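# Thin a fruit branch by removing alternate fruitlets

## Task

Counting from the tip of the branch, break off fruitlets number 1, 3, 5 and every other one after that, and get all of them onto the mat underneath (dropping them straight from the branch is fine). The even-numbered fruitlets must stay attached. A hard knock on any fruitlet or a full-force squeeze can count as failure, and the result only counts if it holds without the robot keeping anything in place at the end.

## Robot and tools

Robot: one 6-joint arm with a two-finger parallel gripper. Joints in column order are waist, shoulder, elbow, wrist pitch, wrist yaw, wrist roll, and a seventh number sets the gripper opening.

Scene frame: origin on the table surface directly beneath the arm base, +z up, +x forward, +y to the left when facing along +x. The base itself may be slightly tilted. Results report end_effector_position (metres) and end_effector_quat_wxyz in this frame, plus linear (m/s) and angular (rad/s) velocities. That position is the midpoint between the finger pads, about 3 to 4 cm behind the fingertips; it gets less accurate at long reach. The fingers extend along the gripper's +x axis and close along its y axis.

execute_actions: argument "actions" is a list holding zero or one item; optional "pictures" (boolean) turns camera images on or off. An empty list just reports the state. A move item is {"rows": [[...]], "steps": n} with n from 1 to 15 (default 15); each control step lasts 1/30 s. Every row is exactly 7 plain numbers: six absolute joint target angles in radians (same order and meaning as the Joint positions line), then the gripper opening. Rows are played one per step; if there are fewer rows than steps, the final row is held. A wait item is {"steps": n} with n up to 300 and no rows; it sends nothing new and returns after n steps counted from the previous result. A refused call does nothing.

Joint ranges (rad): waist -3.054 to 3.054, shoulder 0.000 to 3.142, elbow 0.000 to 2.356, wrist pitch -1.571 to 1.571, wrist yaw -1.571 to 1.571, wrist roll -3.142 to 3.142. A target more than 0.010 past a limit and beyond the current angle gets refused; true limits may differ by up to 0.010. Targets past the true limit are clipped, and "joint sent to its limit" may appear (possibly referring to an earlier action); its absence does not prove there is room.

Opening: range -1 to 1, +1 fully open (pad gap 0.088 m). Empty fingers touch near -0.80; smaller values do not close further. Full open to closed needs at least about 0.5 s. Away from +1, fingers settle where grip_measured equals the command. To hold something, command roughly 0.07 below grip_measured; a smaller margin gives a gentler grip. Readings may carry a constant error of about 1 mm, and under squeeze read narrower than reality by up to about 3 mm (0.061 on the scale). Parts narrower than about 3 mm receive proportionally less force. Pad force tops out near 34 to 49 N, with a brief spike on first contact. Avoid commanding -1 on a fruitlet; squeezing at full force may fail the task.

Motion limits: each step, the target sent to a joint stays within a lead of its measured angle: 0.211 rad (waist, shoulder, elbow), 0.213 (wrist pitch), 0.267 (wrist yaw), 0.228 (wrist roll). If targets would move the hand more than 70 mm from where it is, all are scaled back. So big moves need several calls. Friction can leave joints short of target or ignore tiny changes; check Joint positions after each move. Between calls the arm keeps heading to the last row sent until it nearly stops or a step is HELD.

Result lines: Joint positions / Joint velocities (rad, rad/s, then pad gap in m, m/s); Joint torques and External joint torques (estimated outside load, includes friction and held weight; "no reading" if absent); grip_measured (opening on command scale); grip_effort_n (motor effort in N, negative closing, saturates near 83 N, not a pad force; "n/a" at start). "joint command not followed" means the clearance check altered targets (mount blocks and posts count as the arm). HELD marks steps whose row was not sent in full.

Faults: load limits (N m) waist 18.2, shoulder 22.5, elbow 22.4, wrist pitch 5.92, wrist yaw 5.9, wrist roll 5.54; hitting one stops the arm for 10 s and drops the rest of the call. Holding loads heats motors: MOTOR HOT warns from 50 °C; at 95 °C an OVER-TEMPERATURE FAULT holds the arm, and if it does not cool within 30 to 60 s power cuts and the arm goes limp.

zoom_image: {"camera": one of cam_high, cam_low, cam_wrist, "region": [x0, y0, x1, y1]} in pixels of that camera's latest 504x504 image, top-left origin, region at most 504 by 504. cam_wrist rides on the gripper (frame wrist_camera_optical: +z forward, +x right, +y down, possibly offset up to about 24 mm and 5 degrees).

show_instructions: no arguments; shows the reference pages. read_manual: optional "section" (only "licences"); returns URDF licence text. finished_scene: {"scene": current scene number}; irreversible, grades the scene and moves on. Answering without any tool call ends everything.

Approach: look at the branch with cameras and zooms, count fruitlets from the tip, then snap the odd-numbered ones with gentle grips or twists so they fall onto the mat. Avoid striking fruitlets, pushing hard, dropping things off the table, and leaving anything resting on the gripper. Occasionally loose objects get a small external nudge.

Each tool is called after ">>>" in YAML: its name, and indented under it one key for each argument.

Reference images:

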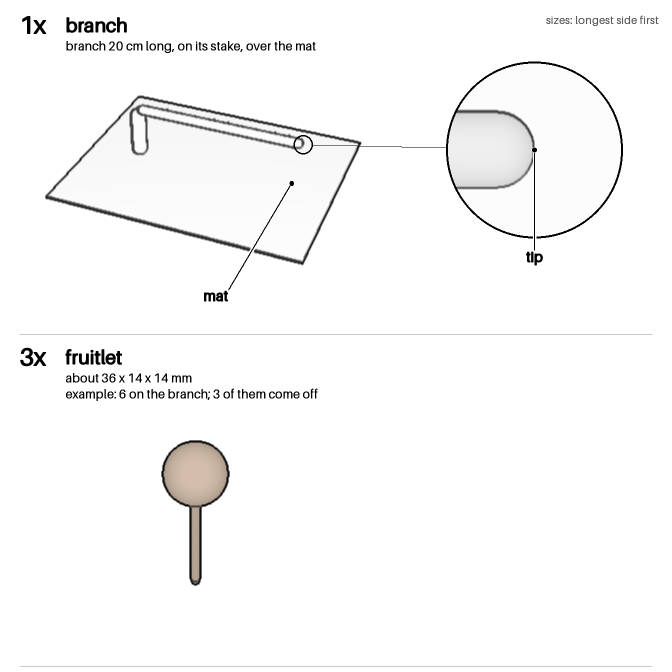

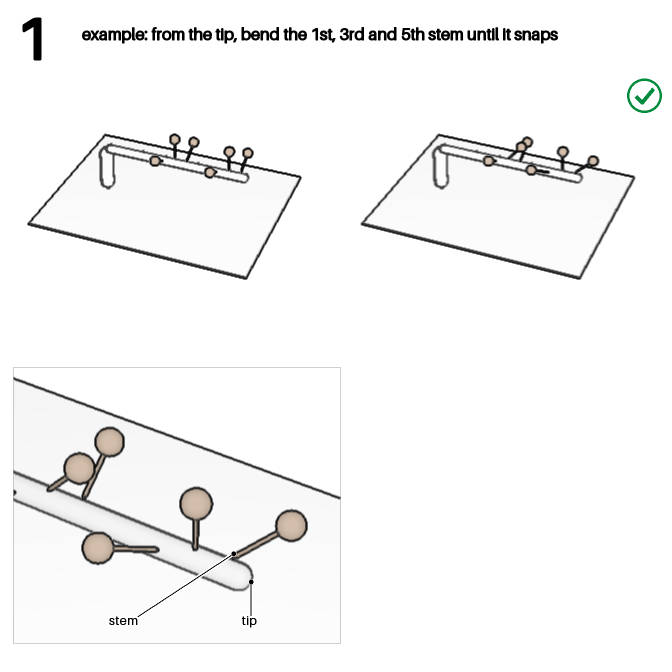

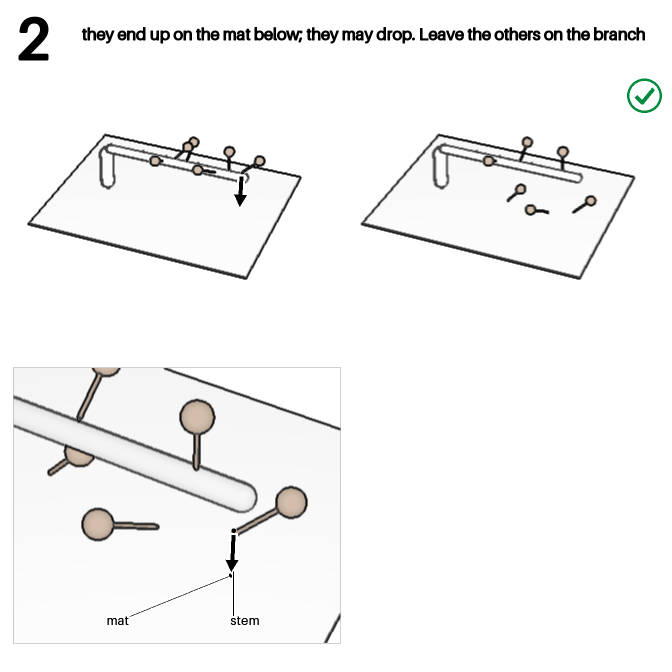

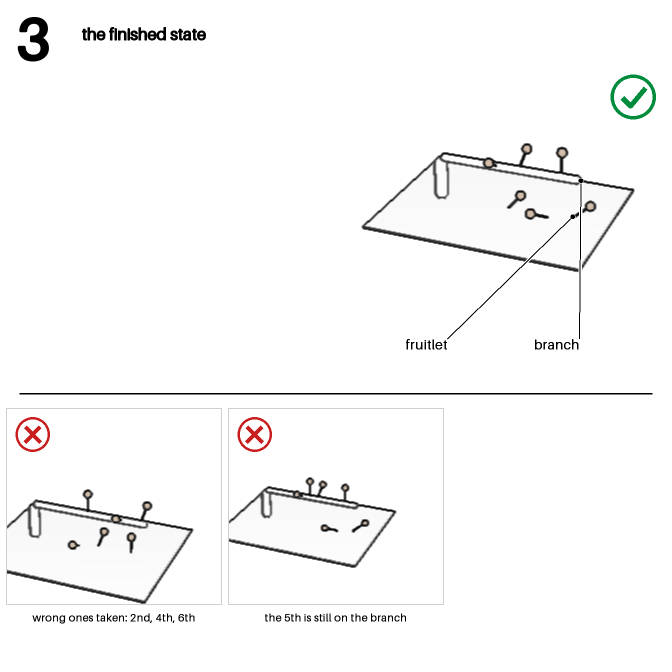

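## Session

>>> execute_actions:
  actions: []

Scene clock: 0.00 s of 4200.00 s.
end_effector_position=(+0.4270, +0.4297, +0.1127) grip_measured=+0.549 grip_effort_n=n/a end_effector_quat_wxyz=(+0.766, -0.012, +0.211, +0.608) end_effector_velocity=(-0.002, -0.000, +0.004) end_effector_angular_velocity=(-0.007, -0.011, +0.022)
Joint positions: [ 0.437  2.267  1.422  1.459 -0.801  0.864  0.066]
Joint velocities: [-0.007 -0.007 -0.002  0.007 -0.022 -0.007 -0.   ]
Joint torques (N m, as the arm reports them, + toward a larger angle): no reading
External joint torques (N m, as the arm's controller estimates them; a push from outside toward a larger angle lowers the number): no reading
Motor temperatures (°C, as the motors report them): [27 25 27 25 26 26]
Heat: hottest waist 27 °C (+0.0 °C/min).

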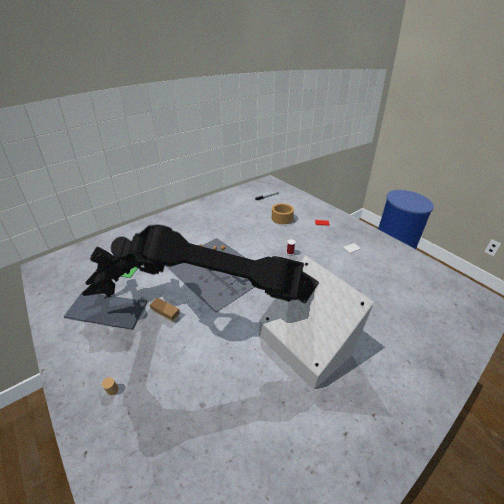

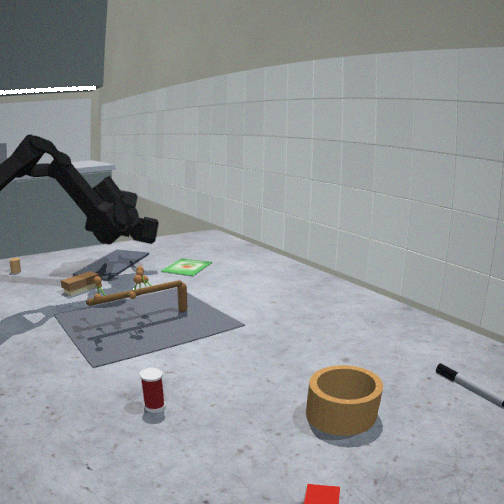

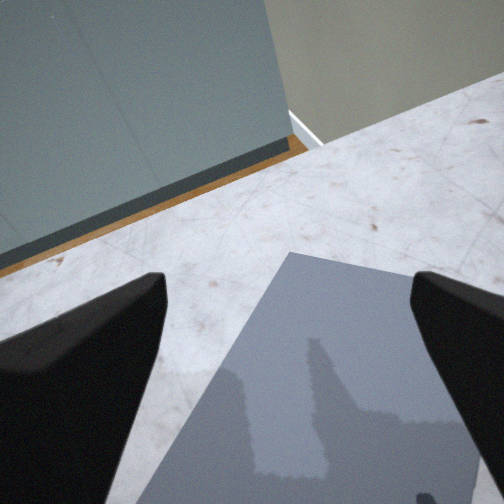

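>>> zoom_image:
  camera: "cam_low"
  region: [50, 240, 250, 370]

>>> zoom_image:
  camera: "cam_high"
  region: [130, 210, 280, 330]

Region (50, 240, 250, 370) of cam_low's 504x504 image, scaled by 2.520, with more detail than that image has; it fills the top 328 rows of this view, and the rest is white.

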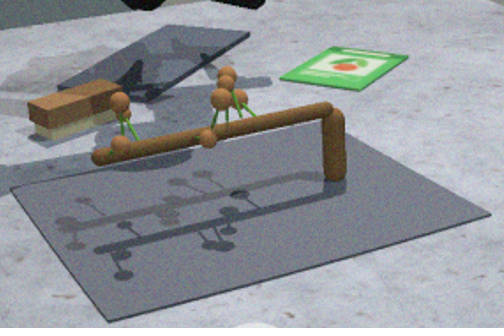

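Region (130, 210, 280, 330) of cam_high's 504x504 image, scaled by 3.360, with more detail than that image has; it fills the top 403 rows of this view, and the rest is white.

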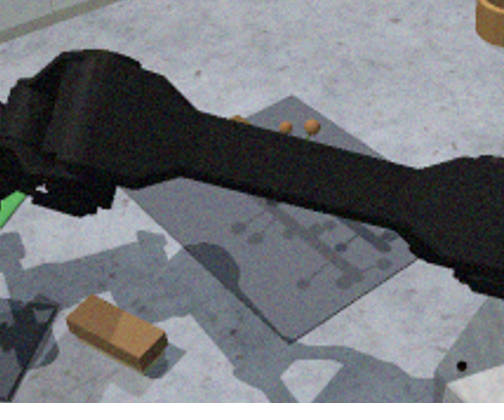

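>>> execute_actions:
  actions:
    - {"rows": [[0.35,2.1,1.4,1.1,-0.6,0.6,0.55],[0.25,1.95,1.35,0.7,-0.4,0.4,0.55],[0.15,1.85,1.3,0.3,-0.2,0.2,0.55],[0.05,1.75,1.25,0.1,-0.1,0.1,0.55],[0.0,1.7,1.2,-0.2,0,0,0.55]], "steps": 15}

Scene clock: 83.20 s of 4200.00 s.
end_effector_position=(+0.5298, +0.2965, +0.3212) grip_measured=+0.549 grip_effort_n=3.5 end_effector_quat_wxyz=(+0.950, -0.193, -0.037, +0.242) end_effector_velocity=(+0.009, -0.286, +0.525) end_effector_angular_velocity=(-0.653, -1.648, -1.818)
Joint positions: [ 0.082  1.903  1.242  0.99  -0.246  0.39   0.066]
Joint velocities: [-0.647 -0.984 -0.252 -1.194  1.502 -1.223  0.   ]
Joint torques (N m, as the arm reports them, + toward a larger angle): [-5.09 -9.62  4.23  1.08  0.53 -0.23]
External joint torques (N m, as the arm's controller estimates them; a push from outside toward a larger angle lowers the number): [ 0.92 -1.59 -0.69 -0.34  0.12 -0.27]
Motor temperatures (°C, as the motors report them): [35 34 28 27 26 26]
Heat: hottest waist 35 °C (+4.1 °C/min).
Steps of this call (steps 1 to 90: nothing new was sent; then 79.70 s passed at rest; steps 91 to 105: all 15 steps of this action). Readings (joint positions):
91: [0.435 2.248 1.418 1.418 -0.771 0.821]
92: [0.426 2.232 1.409 1.376 -0.734 0.791]
94: [0.386 2.191 1.381 1.326 -0.666 0.734]
98: [0.270 2.085 1.311 1.216 -0.523 0.618]
105: the state above

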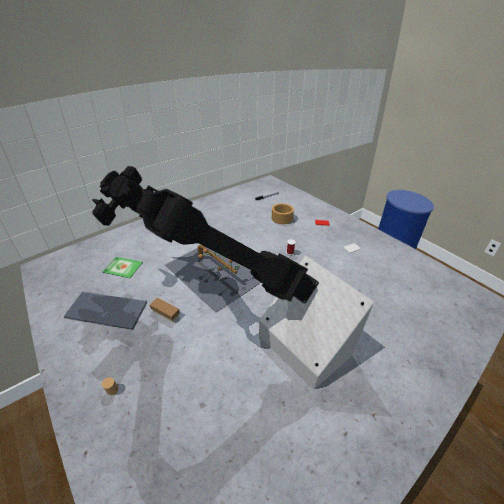

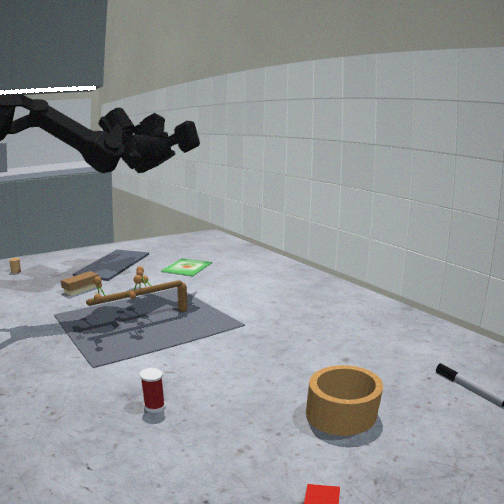

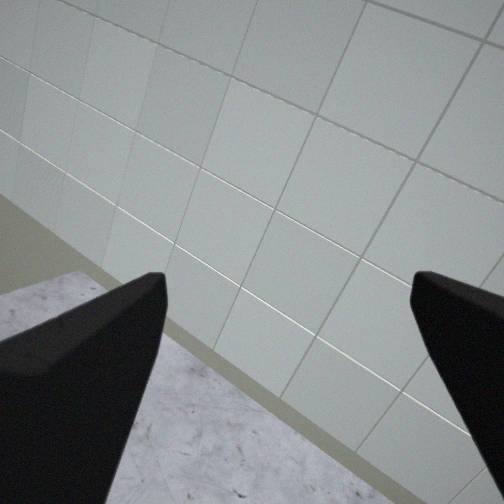

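>>> execute_actions:
  actions:
    - {"rows": [[-0.1,1.75,1.3,-0.6,-0.3,0,0.55],[-0.2,1.77,1.35,-1.0,-0.5,0,0.55],[-0.3,1.79,1.383,-1.4,-0.738,0,0.55]], "steps": 15}

>>> execute_actions:
  actions:
    - {"rows": [[-0.3,1.79,1.383,-1.4,-0.738,0,0.55]], "steps": 15}

Scene clock: 112.23 s of 4200.00 s.
end_effector_position=(+0.3607, +0.1035, +0.2586) grip_measured=+0.550 grip_effort_n=1.2 end_effector_quat_wxyz=(+0.794, +0.012, +0.605, -0.061) end_effector_velocity=(-0.276, +0.045, -0.078) end_effector_angular_velocity=(+0.549, +1.100, -1.042)
Joint positions: [-0.297  1.78   1.371 -1.032 -0.716  0.005  0.066]
Joint velocities: [-0.007  0.007  0.002 -1.604 -0.154 -0.007 -0.   ]
Joint torques (N m, as the arm reports them, + toward a larger angle): [-4.83 -3.55  6.04  0.35 -0.13 -0.18]
External joint torques (N m, as the arm's controller estimates them; a push from outside toward a larger angle lowers the number): [ 0.91  1.04  1.29 -0.32 -0.14 -0.19]
Motor temperatures (°C, as the motors report them): [35 32 29 27 26 26]
Heat: hottest waist 35 °C (+2.0 °C/min).
Steps of this call (steps 1 to 45: the robot went on to your last target; steps 46 to 110: nothing new was sent; then 24.87 s passed at rest; steps 111 to 125: all 15 steps of this action). Readings (joint positions):
111: [-0.011 1.704 1.220 -0.249 -0.063 0.006]
112: [-0.038 1.715 1.250 -0.311 -0.147 0.005]
114: [-0.128 1.746 1.310 -0.416 -0.289 0.005]
118: [-0.290 1.772 1.360 -0.638 -0.547 0.005]
125: the state above

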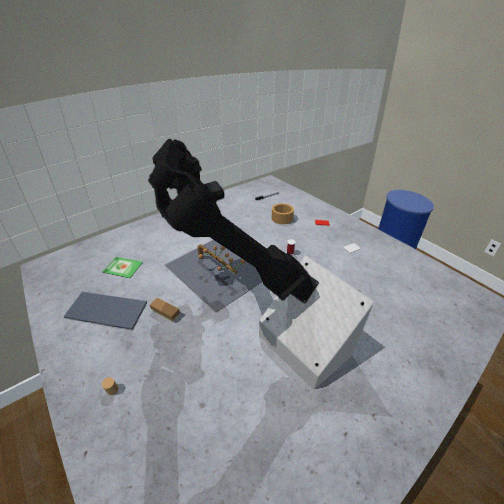

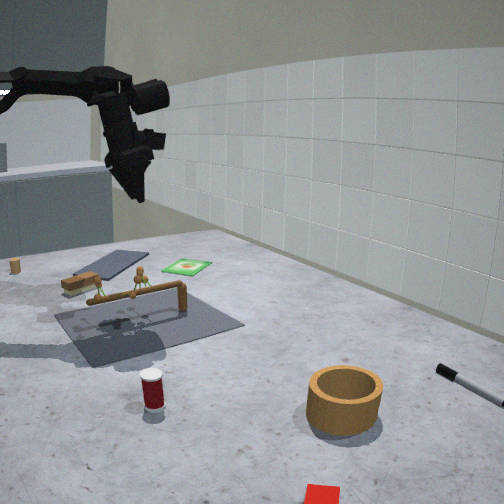

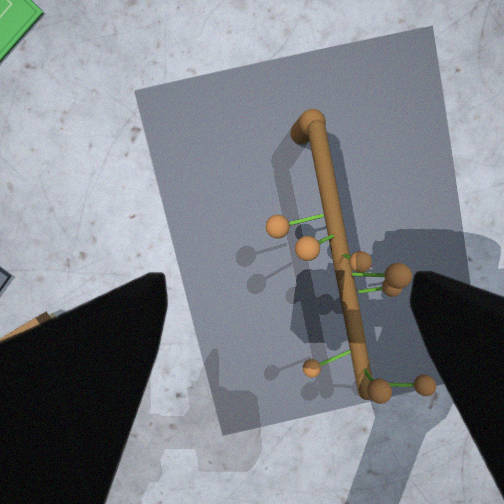

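Scene clock: 112.73 s of 4200.00 s.
end_effector_position=(+0.2993, +0.1199, +0.2501) grip_measured=+0.550 grip_effort_n=1.2 end_effector_quat_wxyz=(+0.699, +0.119, +0.694, -0.124) end_effector_velocity=(-0.005, +0.003, +0.001) end_effector_angular_velocity=(+0.015, +0.018, -0.030)
Joint positions: [-0.298  1.781  1.374 -1.394 -0.734  0.005  0.066]
Joint velocities: [-0.002 -0.002  0.002 -0.037 -0.007  0.007 -0.   ]
Joint torques (N m, as the arm reports them, + toward a larger angle): [-4.55 -3.2   5.38  0.   -0.15 -0.2 ]
External joint torques (N m, as the arm's controller estimates them; a push from outside toward a larger angle lowers the number): [ 0.64  0.85  1.15 -0.26 -0.14 -0.2 ]
Motor temperatures (°C, as the motors report them): [35 32 29 27 26 26]
Heat: hottest waist 35 °C (+2.0 °C/min).
Steps of this call (steps 1 to 15: all 15 steps of this action). Readings (joint positions):
1: [-0.297 1.780 1.372 -1.088 -0.720 0.005]
2: [-0.297 1.781 1.372 -1.145 -0.724 0.005]
4: [-0.297 1.781 1.373 -1.255 -0.729 0.005]
8: [-0.297 1.781 1.373 -1.358 -0.733 0.005]
15: the state above

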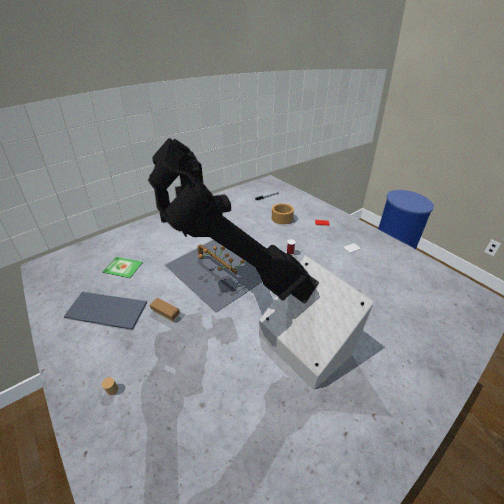

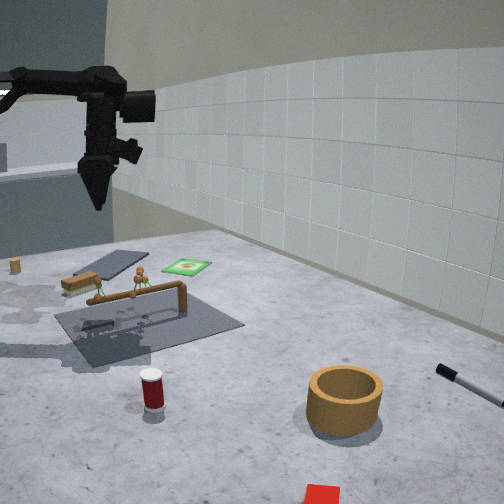

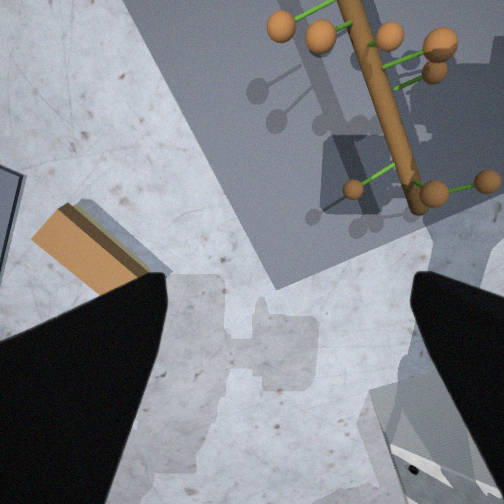

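>>> zoom_image:
  camera: "cam_wrist"
  region: [254, 0, 504, 250]

Region (254, 0, 504, 250) of cam_wrist's 504x504 image, scaled by 2.016, with more detail than that image has.

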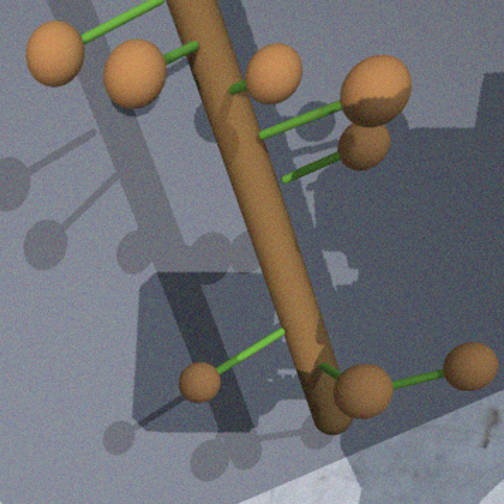

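>>> execute_actions:
  actions:
    - {"rows": [[-0.34,1.87,1.30,-1.27,-0.725,-0.25,0.55],[-0.39,1.969,1.2,-1.119,-0.713,-0.5,0.55]], "steps": 15}

>>> execute_actions:
  actions:
    - {"rows": [[-0.39,1.969,1.2,-1.119,-0.713,-0.5,0.55]], "steps": 10}

Scene clock: 168.93 s of 4200.00 s.
end_effector_position=(+0.3013, +0.0321, +0.2024) grip_measured=+0.550 grip_effort_n=1.2 end_effector_quat_wxyz=(+0.708, -0.010, +0.706, +0.007) end_effector_velocity=(-0.004, -0.004, -0.006) end_effector_angular_velocity=(+0.006, -0.006, +0.110)
Joint positions: [-0.387  1.965  1.207 -1.125 -0.712 -0.483  0.066]
Joint velocities: [-0.002 -0.002 -0.037  0.037 -0.007 -0.11  -0.   ]
Joint torques (N m, as the arm reports them, + toward a larger angle): [-4.75 -4.31  4.    0.27 -0.08 -0.26]
External joint torques (N m, as the arm's controller estimates them; a push from outside toward a larger angle lowers the number): [ 0.72  0.29 -0.23  0.03 -0.05 -0.26]
Motor temperatures (°C, as the motors report them): [34 29 30 26 26 26]
Heat: hottest waist 34 °C (-1.0 °C/min).
Steps of this call (steps 1 to 15: the robot went on to your last target; steps 16 to 90: nothing new was sent; then 52.70 s passed at rest; steps 91 to 105: all 15 steps of this action). Readings (joint positions):
91: [-0.301 1.792 1.365 -1.377 -0.736 -0.048]
92: [-0.311 1.807 1.347 -1.332 -0.737 -0.095]
94: [-0.341 1.858 1.302 -1.241 -0.733 -0.195]
98: [-0.385 1.958 1.219 -1.158 -0.711 -0.398]
105: the state above

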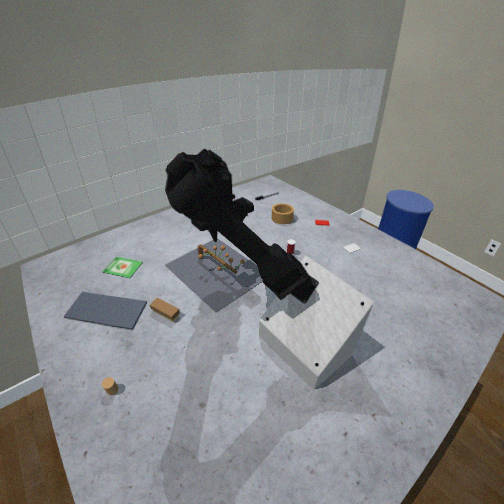

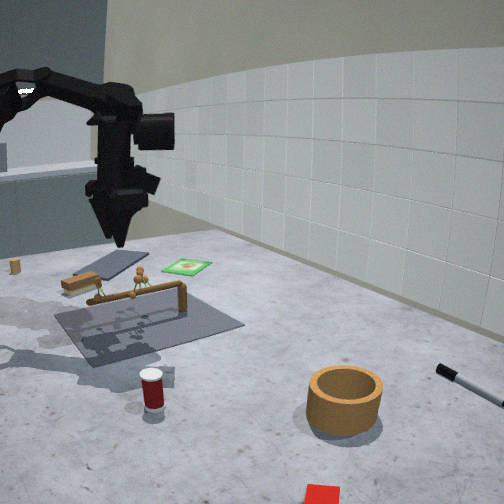

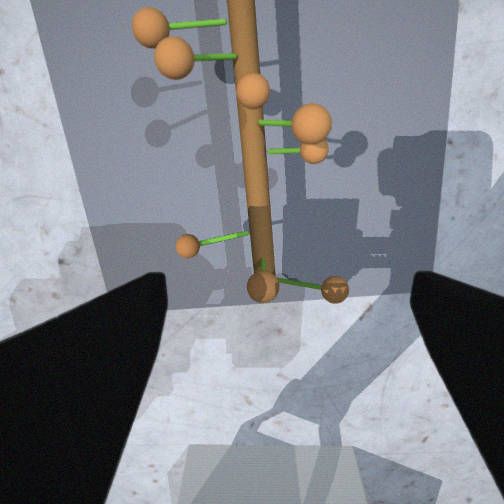

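Scene clock: 169.27 s of 4200.00 s.
end_effector_position=(+0.3018, +0.0316, +0.2023) grip_measured=+0.550 grip_effort_n=0.7 end_effector_quat_wxyz=(+0.709, -0.014, +0.705, +0.011) end_effector_velocity=(-0.000, +0.003, +0.001) end_effector_angular_velocity=(+0.022, -0.006, +0.001)
Joint positions: [-0.388  1.965  1.207 -1.121 -0.712 -0.494  0.066]
Joint velocities: [-0.002 -0.002 -0.002 -0.007 -0.022 -0.007 -0.   ]
Joint torques (N m, as the arm reports them, + toward a larger angle): [-4.69 -4.21  3.78  0.25 -0.07 -0.27]
External joint torques (N m, as the arm's controller estimates them; a push from outside toward a larger angle lowers the number): [ 0.76  0.49 -0.46  0.01 -0.03 -0.27]
Motor temperatures (°C, as the motors report them): [34 29 30 26 26 26]
Heat: hottest waist 34 °C (-1.0 °C/min).
Steps of this call (steps 1 to 10: all 10 steps of this action). Readings (joint positions):
1: [-0.387 1.965 1.207 -1.125 -0.712 -0.486]
2: [-0.387 1.965 1.207 -1.124 -0.712 -0.488]
4: [-0.387 1.965 1.207 -1.122 -0.712 -0.491]
8: [-0.388 1.965 1.207 -1.122 -0.712 -0.493]
10: the state above

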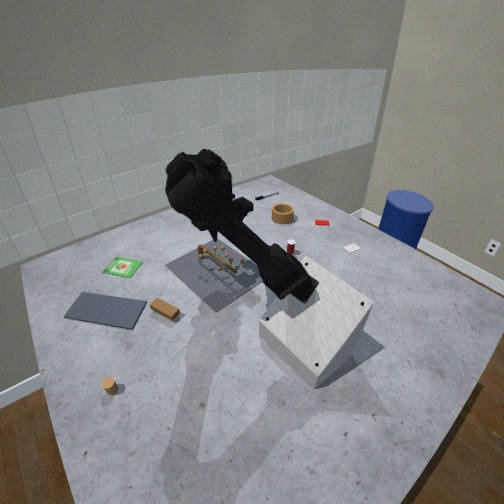

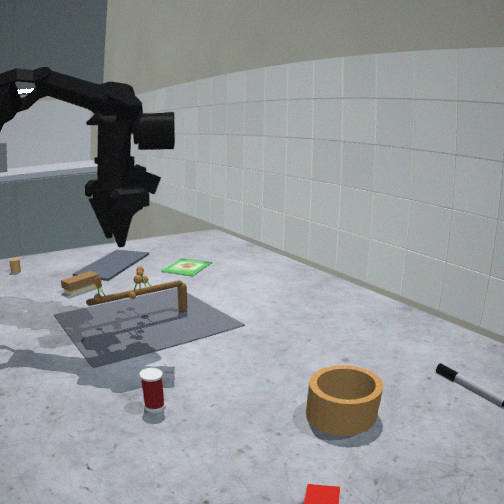

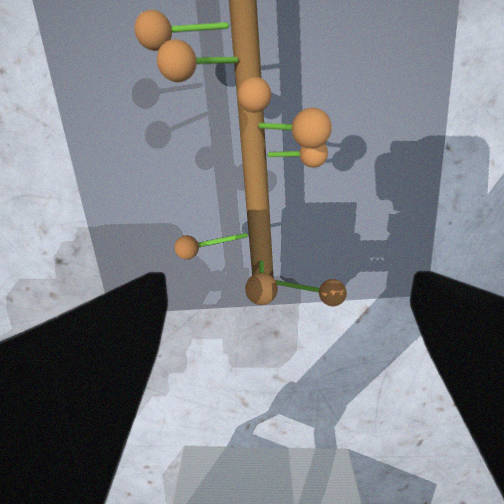

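>>> zoom_image:
  camera: "cam_wrist"
  region: [120, 0, 400, 320]

Region (120, 0, 400, 320) of cam_wrist's 504x504 image, scaled by 1.575, with more detail than that image has; it fills the left 441 columns of this view, and the rest is white.

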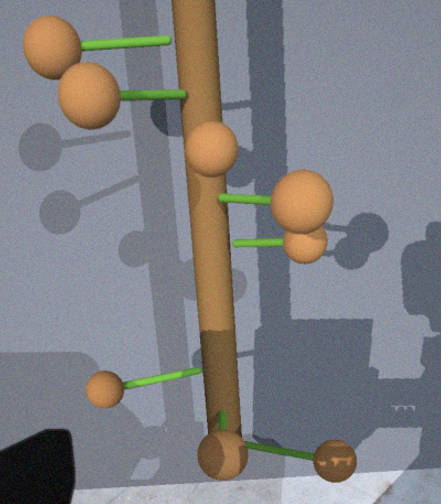

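>>> execute_actions:
  actions:
    - {"rows": [[-0.428,2.008,1.091,-1.003,-0.700,-0.57,-0.85]], "steps": 15}

>>> execute_actions:
  actions:
    - {"rows": [[-0.428,2.008,1.091,-1.003,-0.700,-0.57,-0.85]], "steps": 10}

Scene clock: 289.77 s of 4200.00 s.
end_effector_position=(+0.2855, +0.0038, +0.1827) grip_measured=-0.812 grip_effort_n=-83.5 end_effector_quat_wxyz=(+0.709, -0.022, +0.705, +0.019) end_effector_velocity=(+0.001, -0.001, +0.002) end_effector_angular_velocity=(+0.004, -0.013, +0.007)
Joint positions: [-0.425  2.002  1.1   -1.007 -0.702 -0.563  0.   ]
Joint velocities: [-0.007 -0.002 -0.002  0.007 -0.007 -0.007  0.   ]
Joint torques (N m, as the arm reports them, + toward a larger angle): [-4.57 -4.01  3.47  0.29  0.   -0.26]
External joint torques (N m, as the arm's controller estimates them; a push from outside toward a larger angle lowers the number): [ 0.73  0.67 -0.72  0.03  0.04 -0.26]
Motor temperatures (°C, as the motors report them): [35 29 29 26 26 26]
Heat: hottest waist 35 °C (+0.0 °C/min).
Steps of this call (steps 1 to 15: the robot went on to your last target; steps 16 to 90: nothing new was sent; then 117.00 s passed at rest; steps 91 to 105: all 15 steps of this action). Readings (joint positions):
91: [-0.390 1.967 1.188 -1.092 -0.714 -0.510]
92: [-0.398 1.968 1.169 -1.065 -0.714 -0.526]
94: [-0.414 1.982 1.135 -1.039 -0.707 -0.543]
98: [-0.425 2.002 1.102 -1.016 -0.702 -0.558]
105: the state above

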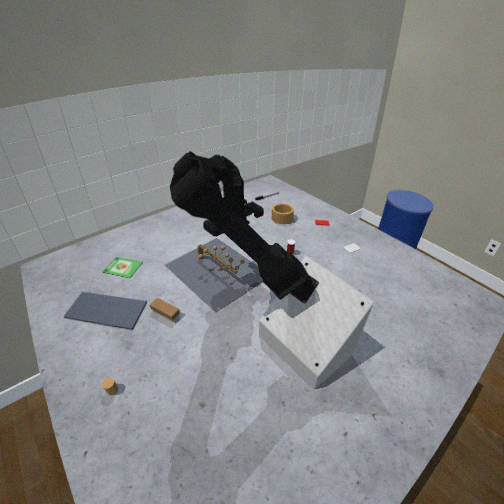

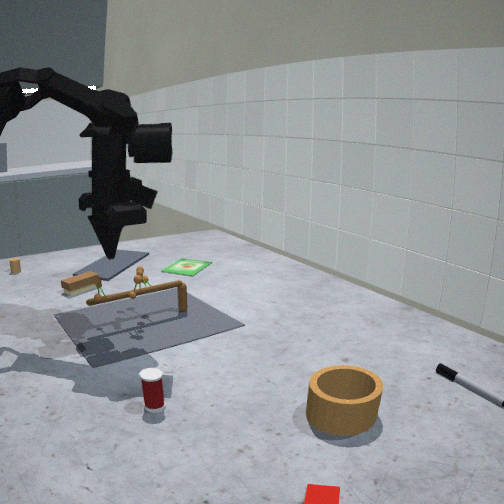

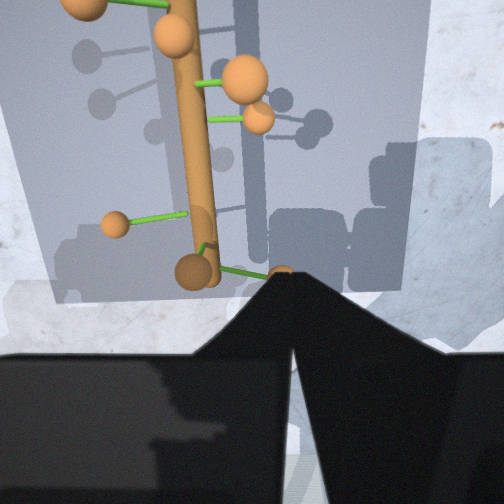

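Scene clock: 290.10 s of 4200.00 s.
end_effector_position=(+0.2856, +0.0036, +0.1827) grip_measured=-0.812 grip_effort_n=-83.5 end_effector_quat_wxyz=(+0.709, -0.023, +0.705, +0.019) end_effector_velocity=(-0.002, +0.001, +0.002) end_effector_angular_velocity=(+0.009, -0.004, -0.017)
Joint positions: [-0.426  2.002  1.099 -1.006 -0.702 -0.564  0.   ]
Joint velocities: [-0.007 -0.007 -0.007 -0.007 -0.007  0.007  0.   ]
Joint torques (N m, as the arm reports them, + toward a larger angle): [-4.57 -4.    3.48  0.27  0.   -0.26]
External joint torques (N m, as the arm's controller estimates them; a push from outside toward a larger angle lowers the number): [ 0.74  0.7  -0.74  0.    0.04 -0.26]
Motor temperatures (°C, as the motors report them): [35 29 29 26 26 26]
Heat: hottest waist 35 °C (+0.0 °C/min).
Steps of this call (steps 1 to 10: all 10 steps of this action). Readings (joint positions):
1: [-0.425 2.002 1.100 -1.006 -0.702 -0.563]
2: [-0.425 2.002 1.100 -1.006 -0.702 -0.563]
4: [-0.426 2.002 1.099 -1.006 -0.702 -0.563]
8: [-0.426 2.002 1.099 -1.006 -0.702 -0.564]
10: the state above

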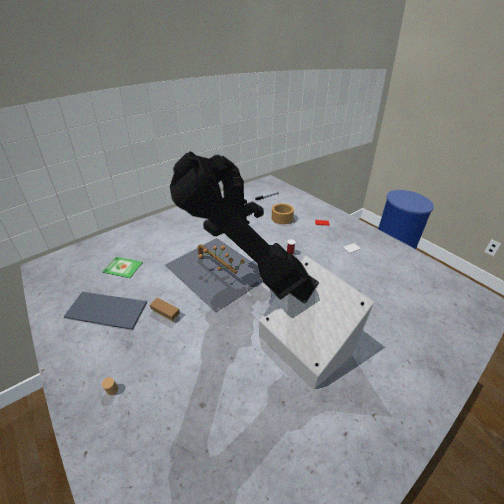

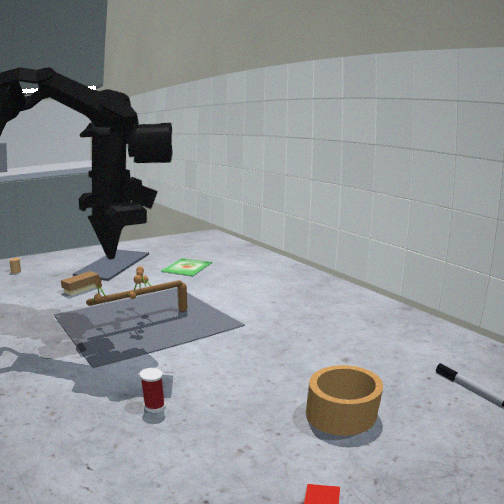

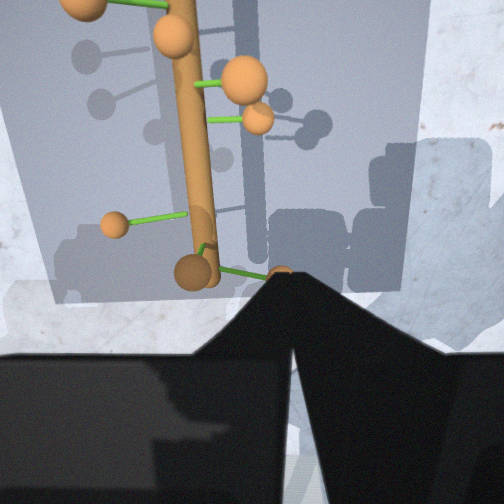

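>>> execute_actions:
  actions:
    - {"rows": [[-0.406,2.017,1.068,-0.953,-0.707,-0.542,-0.8],[-0.406,2.017,1.068,-0.953,-0.707,-0.542,-0.8],[-0.406,2.017,1.068,-0.953,-0.707,-0.542,-0.8],[-0.384,2.025,1.045,-0.903,-0.713,-0.514,-0.8],[-0.384,2.025,1.045,-0.903,-0.713,-0.514,-0.8],[-0.384,2.025,1.045,-0.903,-0.713,-0.514,-0.8],[-0.373,2.030,1.033,-0.878,-0.717,-0.50,-0.8]], "steps": 15}

Scene clock: 301.40 s of 4200.00 s.
end_effector_position=(+0.2868, +0.0019, +0.1591) grip_measured=-0.803 grip_effort_n=14.2 end_effector_quat_wxyz=(+0.710, -0.029, +0.703, +0.021) end_effector_velocity=(+0.003, -0.002, -0.000) end_effector_angular_velocity=(+0.001, -0.016, +0.017)
Joint positions: [-0.376  2.02   1.043 -0.883 -0.713 -0.508  0.   ]
Joint velocities: [-0.002  0.002 -0.002  0.022 -0.007 -0.007  0.   ]
Joint torques (N m, as the arm reports them, + toward a larger angle): [-4.21 -3.69  3.22  0.26 -0.17  0.2 ]
External joint torques (N m, as the arm's controller estimates them; a push from outside toward a larger angle lowers the number): [ 1.08  1.08 -0.71  0.01 -0.14  0.2 ]
Motor temperatures (°C, as the motors report them): [35 29 29 26 26 26]
Heat: hottest waist 35 °C (+0.0 °C/min).
Steps of this call (steps 1 to 15: the robot went on to your last target; steps 16 to 90: nothing new was sent; then 7.80 s passed at rest; steps 91 to 105: all 15 steps of this action). Readings (joint positions):
91: [-0.425 2.002 1.095 -0.994 -0.702 -0.564]
92: [-0.422 2.002 1.091 -0.982 -0.702 -0.563]
94: [-0.414 2.005 1.080 -0.958 -0.703 -0.550]
98: [-0.387 2.015 1.054 -0.908 -0.710 -0.522]
105: the state above

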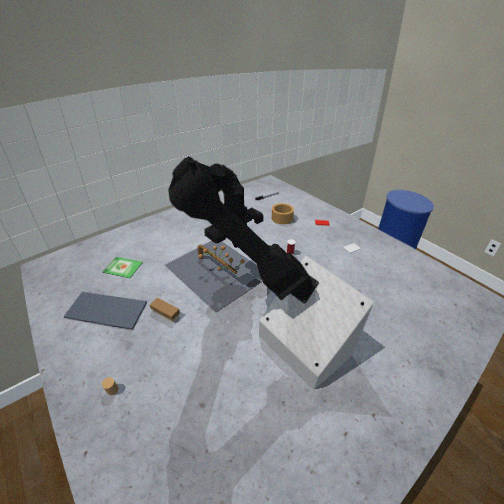

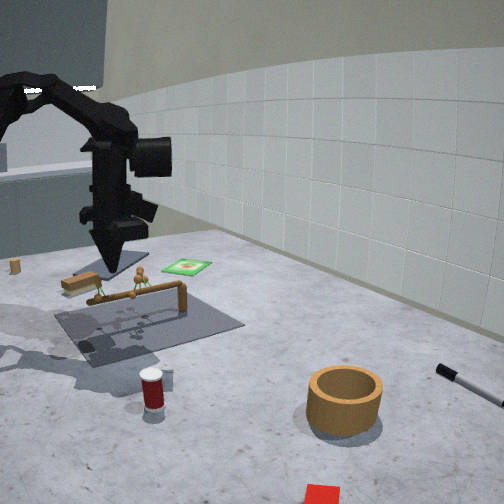

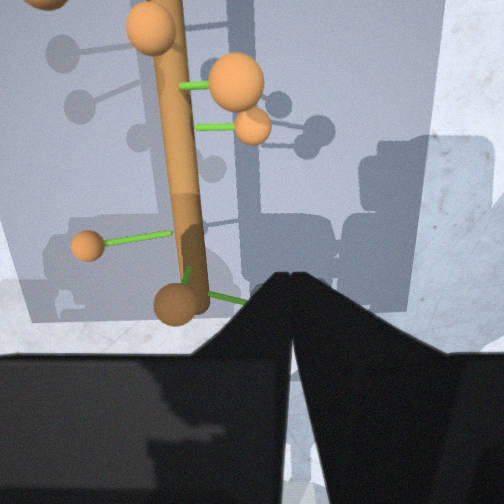

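>>> execute_actions:
  actions:
    - {"rows": [[-0.362,2.04,1.022,-0.853,-0.720,-0.486,-0.8],[-0.362,2.04,1.022,-0.853,-0.720,-0.486,-0.8],[-0.362,2.04,1.022,-0.853,-0.720,-0.486,-0.8],[-0.351,2.045,1.010,-0.828,-0.723,-0.472,-0.8],[-0.351,2.045,1.010,-0.828,-0.723,-0.472,-0.8],[-0.351,2.045,1.010,-0.828,-0.723,-0.472,-0.8],[-0.340,2.05,0.999,-0.803,-0.727,-0.458,-0.8]], "steps": 15}

>>> zoom_image:
  camera: "cam_low"
  region: [60, 230, 210, 350]

Scene clock: 308.23 s of 4200.00 s.
end_effector_position=(+0.2859, +0.0012, +0.1427) grip_measured=-0.803 grip_effort_n=14.2 end_effector_quat_wxyz=(+0.709, -0.026, +0.705, +0.020) end_effector_velocity=(+0.002, +0.001, -0.001) end_effector_angular_velocity=(+0.017, -0.019, +0.014)
Joint positions: [-0.343  2.04   1.007 -0.808 -0.723 -0.465  0.   ]
Joint velocities: [-0.002  0.002 -0.007  0.022 -0.022 -0.007  0.   ]
Joint torques (N m, as the arm reports them, + toward a larger angle): [-4.24 -3.69  3.08  0.27 -0.16  0.21]
External joint torques (N m, as the arm's controller estimates them; a push from outside toward a larger angle lowers the number): [ 1.07  1.19 -0.7   0.02 -0.12  0.21]
Motor temperatures (°C, as the motors report them): [35 29 29 26 26 26]
Heat: hottest waist 35 °C (+0.0 °C/min).
Steps of this call (steps 1 to 15: the robot went on to your last target; steps 16 to 90: nothing new was sent; then 3.33 s passed at rest; steps 91 to 105: all 15 steps of this action). Readings (joint positions):
91: [-0.375 2.021 1.039 -0.874 -0.714 -0.503]
92: [-0.373 2.023 1.037 -0.868 -0.715 -0.500]
94: [-0.367 2.027 1.031 -0.856 -0.716 -0.492]
98: [-0.353 2.035 1.016 -0.826 -0.720 -0.476]
105: the state above

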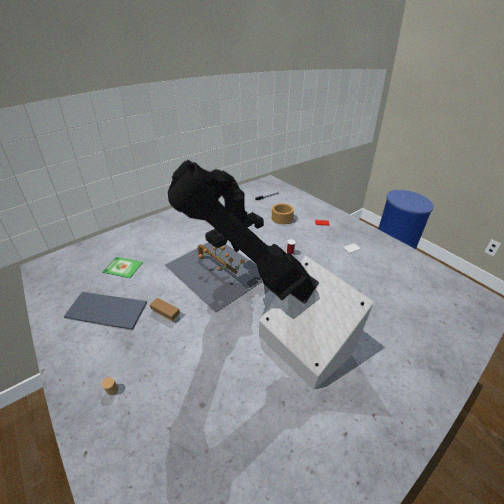

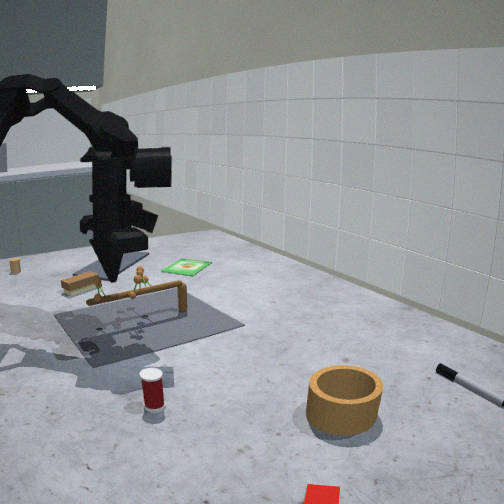

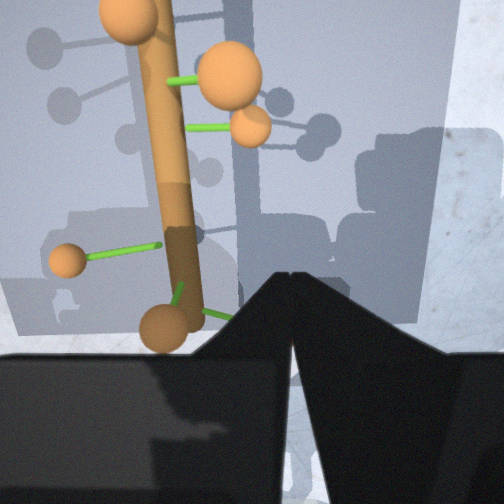

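Region (60, 230, 210, 350) of cam_low's 504x504 image, scaled by 3.360, with more detail than that image has; it fills the top 403 rows of this view, and the rest is white.

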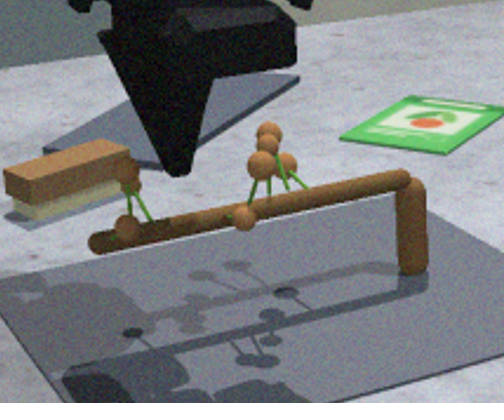

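>>> execute_actions:
  actions:
    - {"rows": [[-0.358,2.02,0.96,-0.795,-0.72,-0.485,-0.8],[-0.358,2.02,0.96,-0.795,-0.72,-0.485,-0.8],[-0.358,2.02,0.96,-0.795,-0.72,-0.485,-0.8],[-0.373,2.0,0.908,-0.781,-0.717,-0.503,-0.8]], "steps": 15}

>>> zoom_image:
  camera: "cam_low"
  region: [60, 230, 210, 350]

Scene clock: 377.73 s of 4200.00 s.
end_effector_position=(+0.2630, -0.0027, +0.1392) grip_measured=-0.803 grip_effort_n=13.7 end_effector_quat_wxyz=(+0.706, -0.018, +0.707, +0.019) end_effector_velocity=(-0.006, +0.001, -0.000) end_effector_angular_velocity=(+0.012, +0.003, +0.020)
Joint positions: [-0.371  2.01   0.918 -0.784 -0.72  -0.496  0.   ]
Joint velocities: [-0.007 -0.007 -0.017 -0.007 -0.007 -0.037  0.   ]
Joint torques (N m, as the arm reports them, + toward a larger angle): [-4.3  -5.56  2.99  0.24  0.07 -0.25]
External joint torques (N m, as the arm's controller estimates them; a push from outside toward a larger angle lowers the number): [ 0.66 -1.13 -0.68  0.    0.1  -0.25]
Motor temperatures (°C, as the motors report them): [35 28 29 26 26 26]
Heat: hottest waist 35 °C (+0.0 °C/min).
Steps of this call (steps 1 to 15: the robot went on to your last target; steps 16 to 90: nothing new was sent; then 66.00 s passed at rest; steps 91 to 105: all 15 steps of this action). Readings (joint positions):
91: [-0.344 2.039 1.000 -0.800 -0.724 -0.464]
92: [-0.346 2.037 0.993 -0.798 -0.724 -0.465]
94: [-0.353 2.032 0.970 -0.792 -0.724 -0.475]
98: [-0.368 2.017 0.927 -0.789 -0.721 -0.491]
105: the state above

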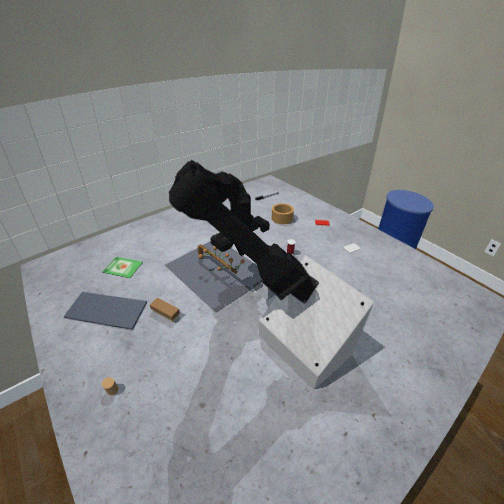

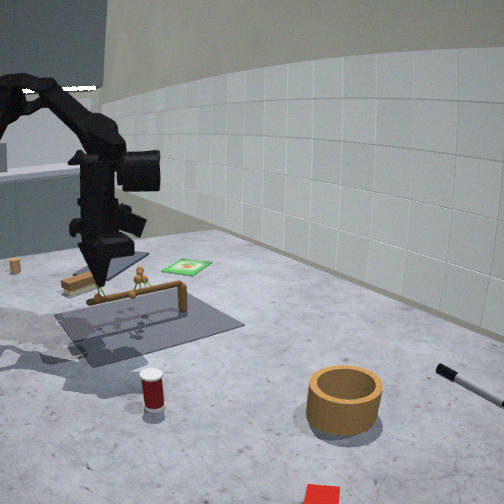

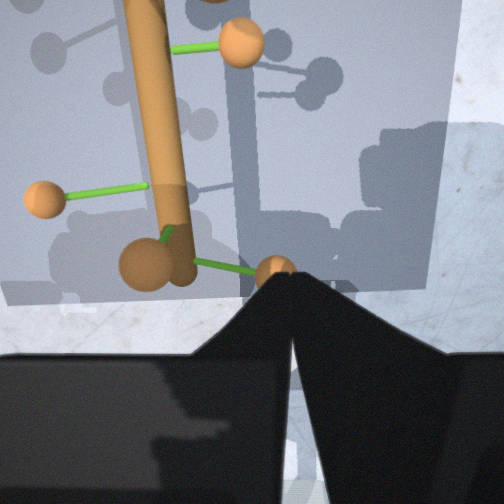

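Region (60, 230, 210, 350) of cam_low's 504x504 image, scaled by 3.360, with more detail than that image has; it fills the top 403 rows of this view, and the rest is white.

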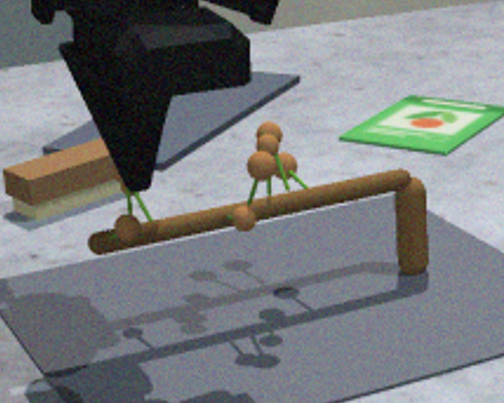

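>>> execute_actions:
  actions:
    - {"rows": [[-0.378,1.988,0.885,-0.777,-0.716,-0.511,-0.8]], "steps": 12}

Scene clock: 391.10 s of 4200.00 s.
end_effector_position=(+0.2568, -0.0024, +0.1384) grip_measured=-0.803 grip_effort_n=14.2 end_effector_quat_wxyz=(+0.706, -0.017, +0.708, +0.019) end_effector_velocity=(-0.001, +0.002, +0.001) end_effector_angular_velocity=(+0.007, -0.003, +0.004)
Joint positions: [-0.375  1.998  0.893 -0.779 -0.719 -0.505  0.   ]
Joint velocities: [-0.002 -0.007 -0.002 -0.007 -0.007 -0.007  0.   ]
Joint torques (N m, as the arm reports them, + toward a larger angle): [-4.25 -5.43  3.06  0.23  0.08 -0.26]
External joint torques (N m, as the arm's controller estimates them; a push from outside toward a larger angle lowers the number): [ 0.59 -1.05 -0.66 -0.01  0.12 -0.26]
Motor temperatures (°C, as the motors report them): [35 29 29 26 26 26]
Heat: hottest waist 35 °C (+0.0 °C/min).
Steps of this call (steps 1 to 15: the robot went on to your last target; steps 16 to 90: nothing new was sent; then 9.97 s passed at rest; steps 91 to 102: all 12 steps of this action). Readings (joint positions):
91: [-0.371 2.008 0.912 -0.780 -0.720 -0.499]
92: [-0.372 2.005 0.907 -0.779 -0.720 -0.500]
94: [-0.374 2.000 0.899 -0.779 -0.720 -0.502]
98: [-0.375 1.999 0.894 -0.779 -0.719 -0.504]
102: the state above

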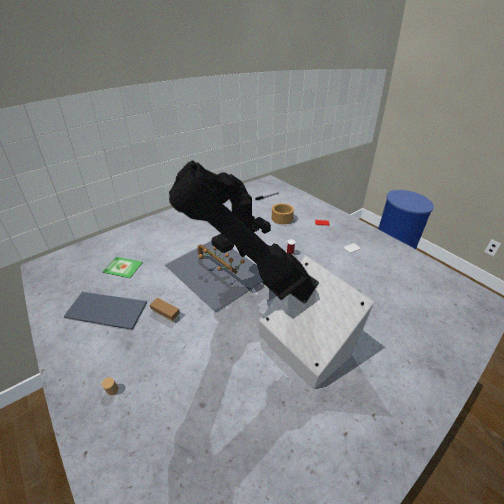

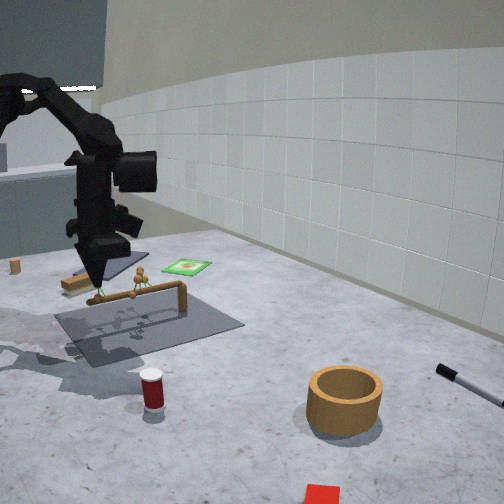

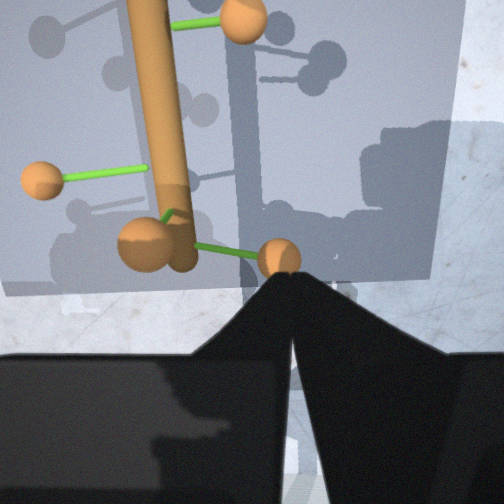

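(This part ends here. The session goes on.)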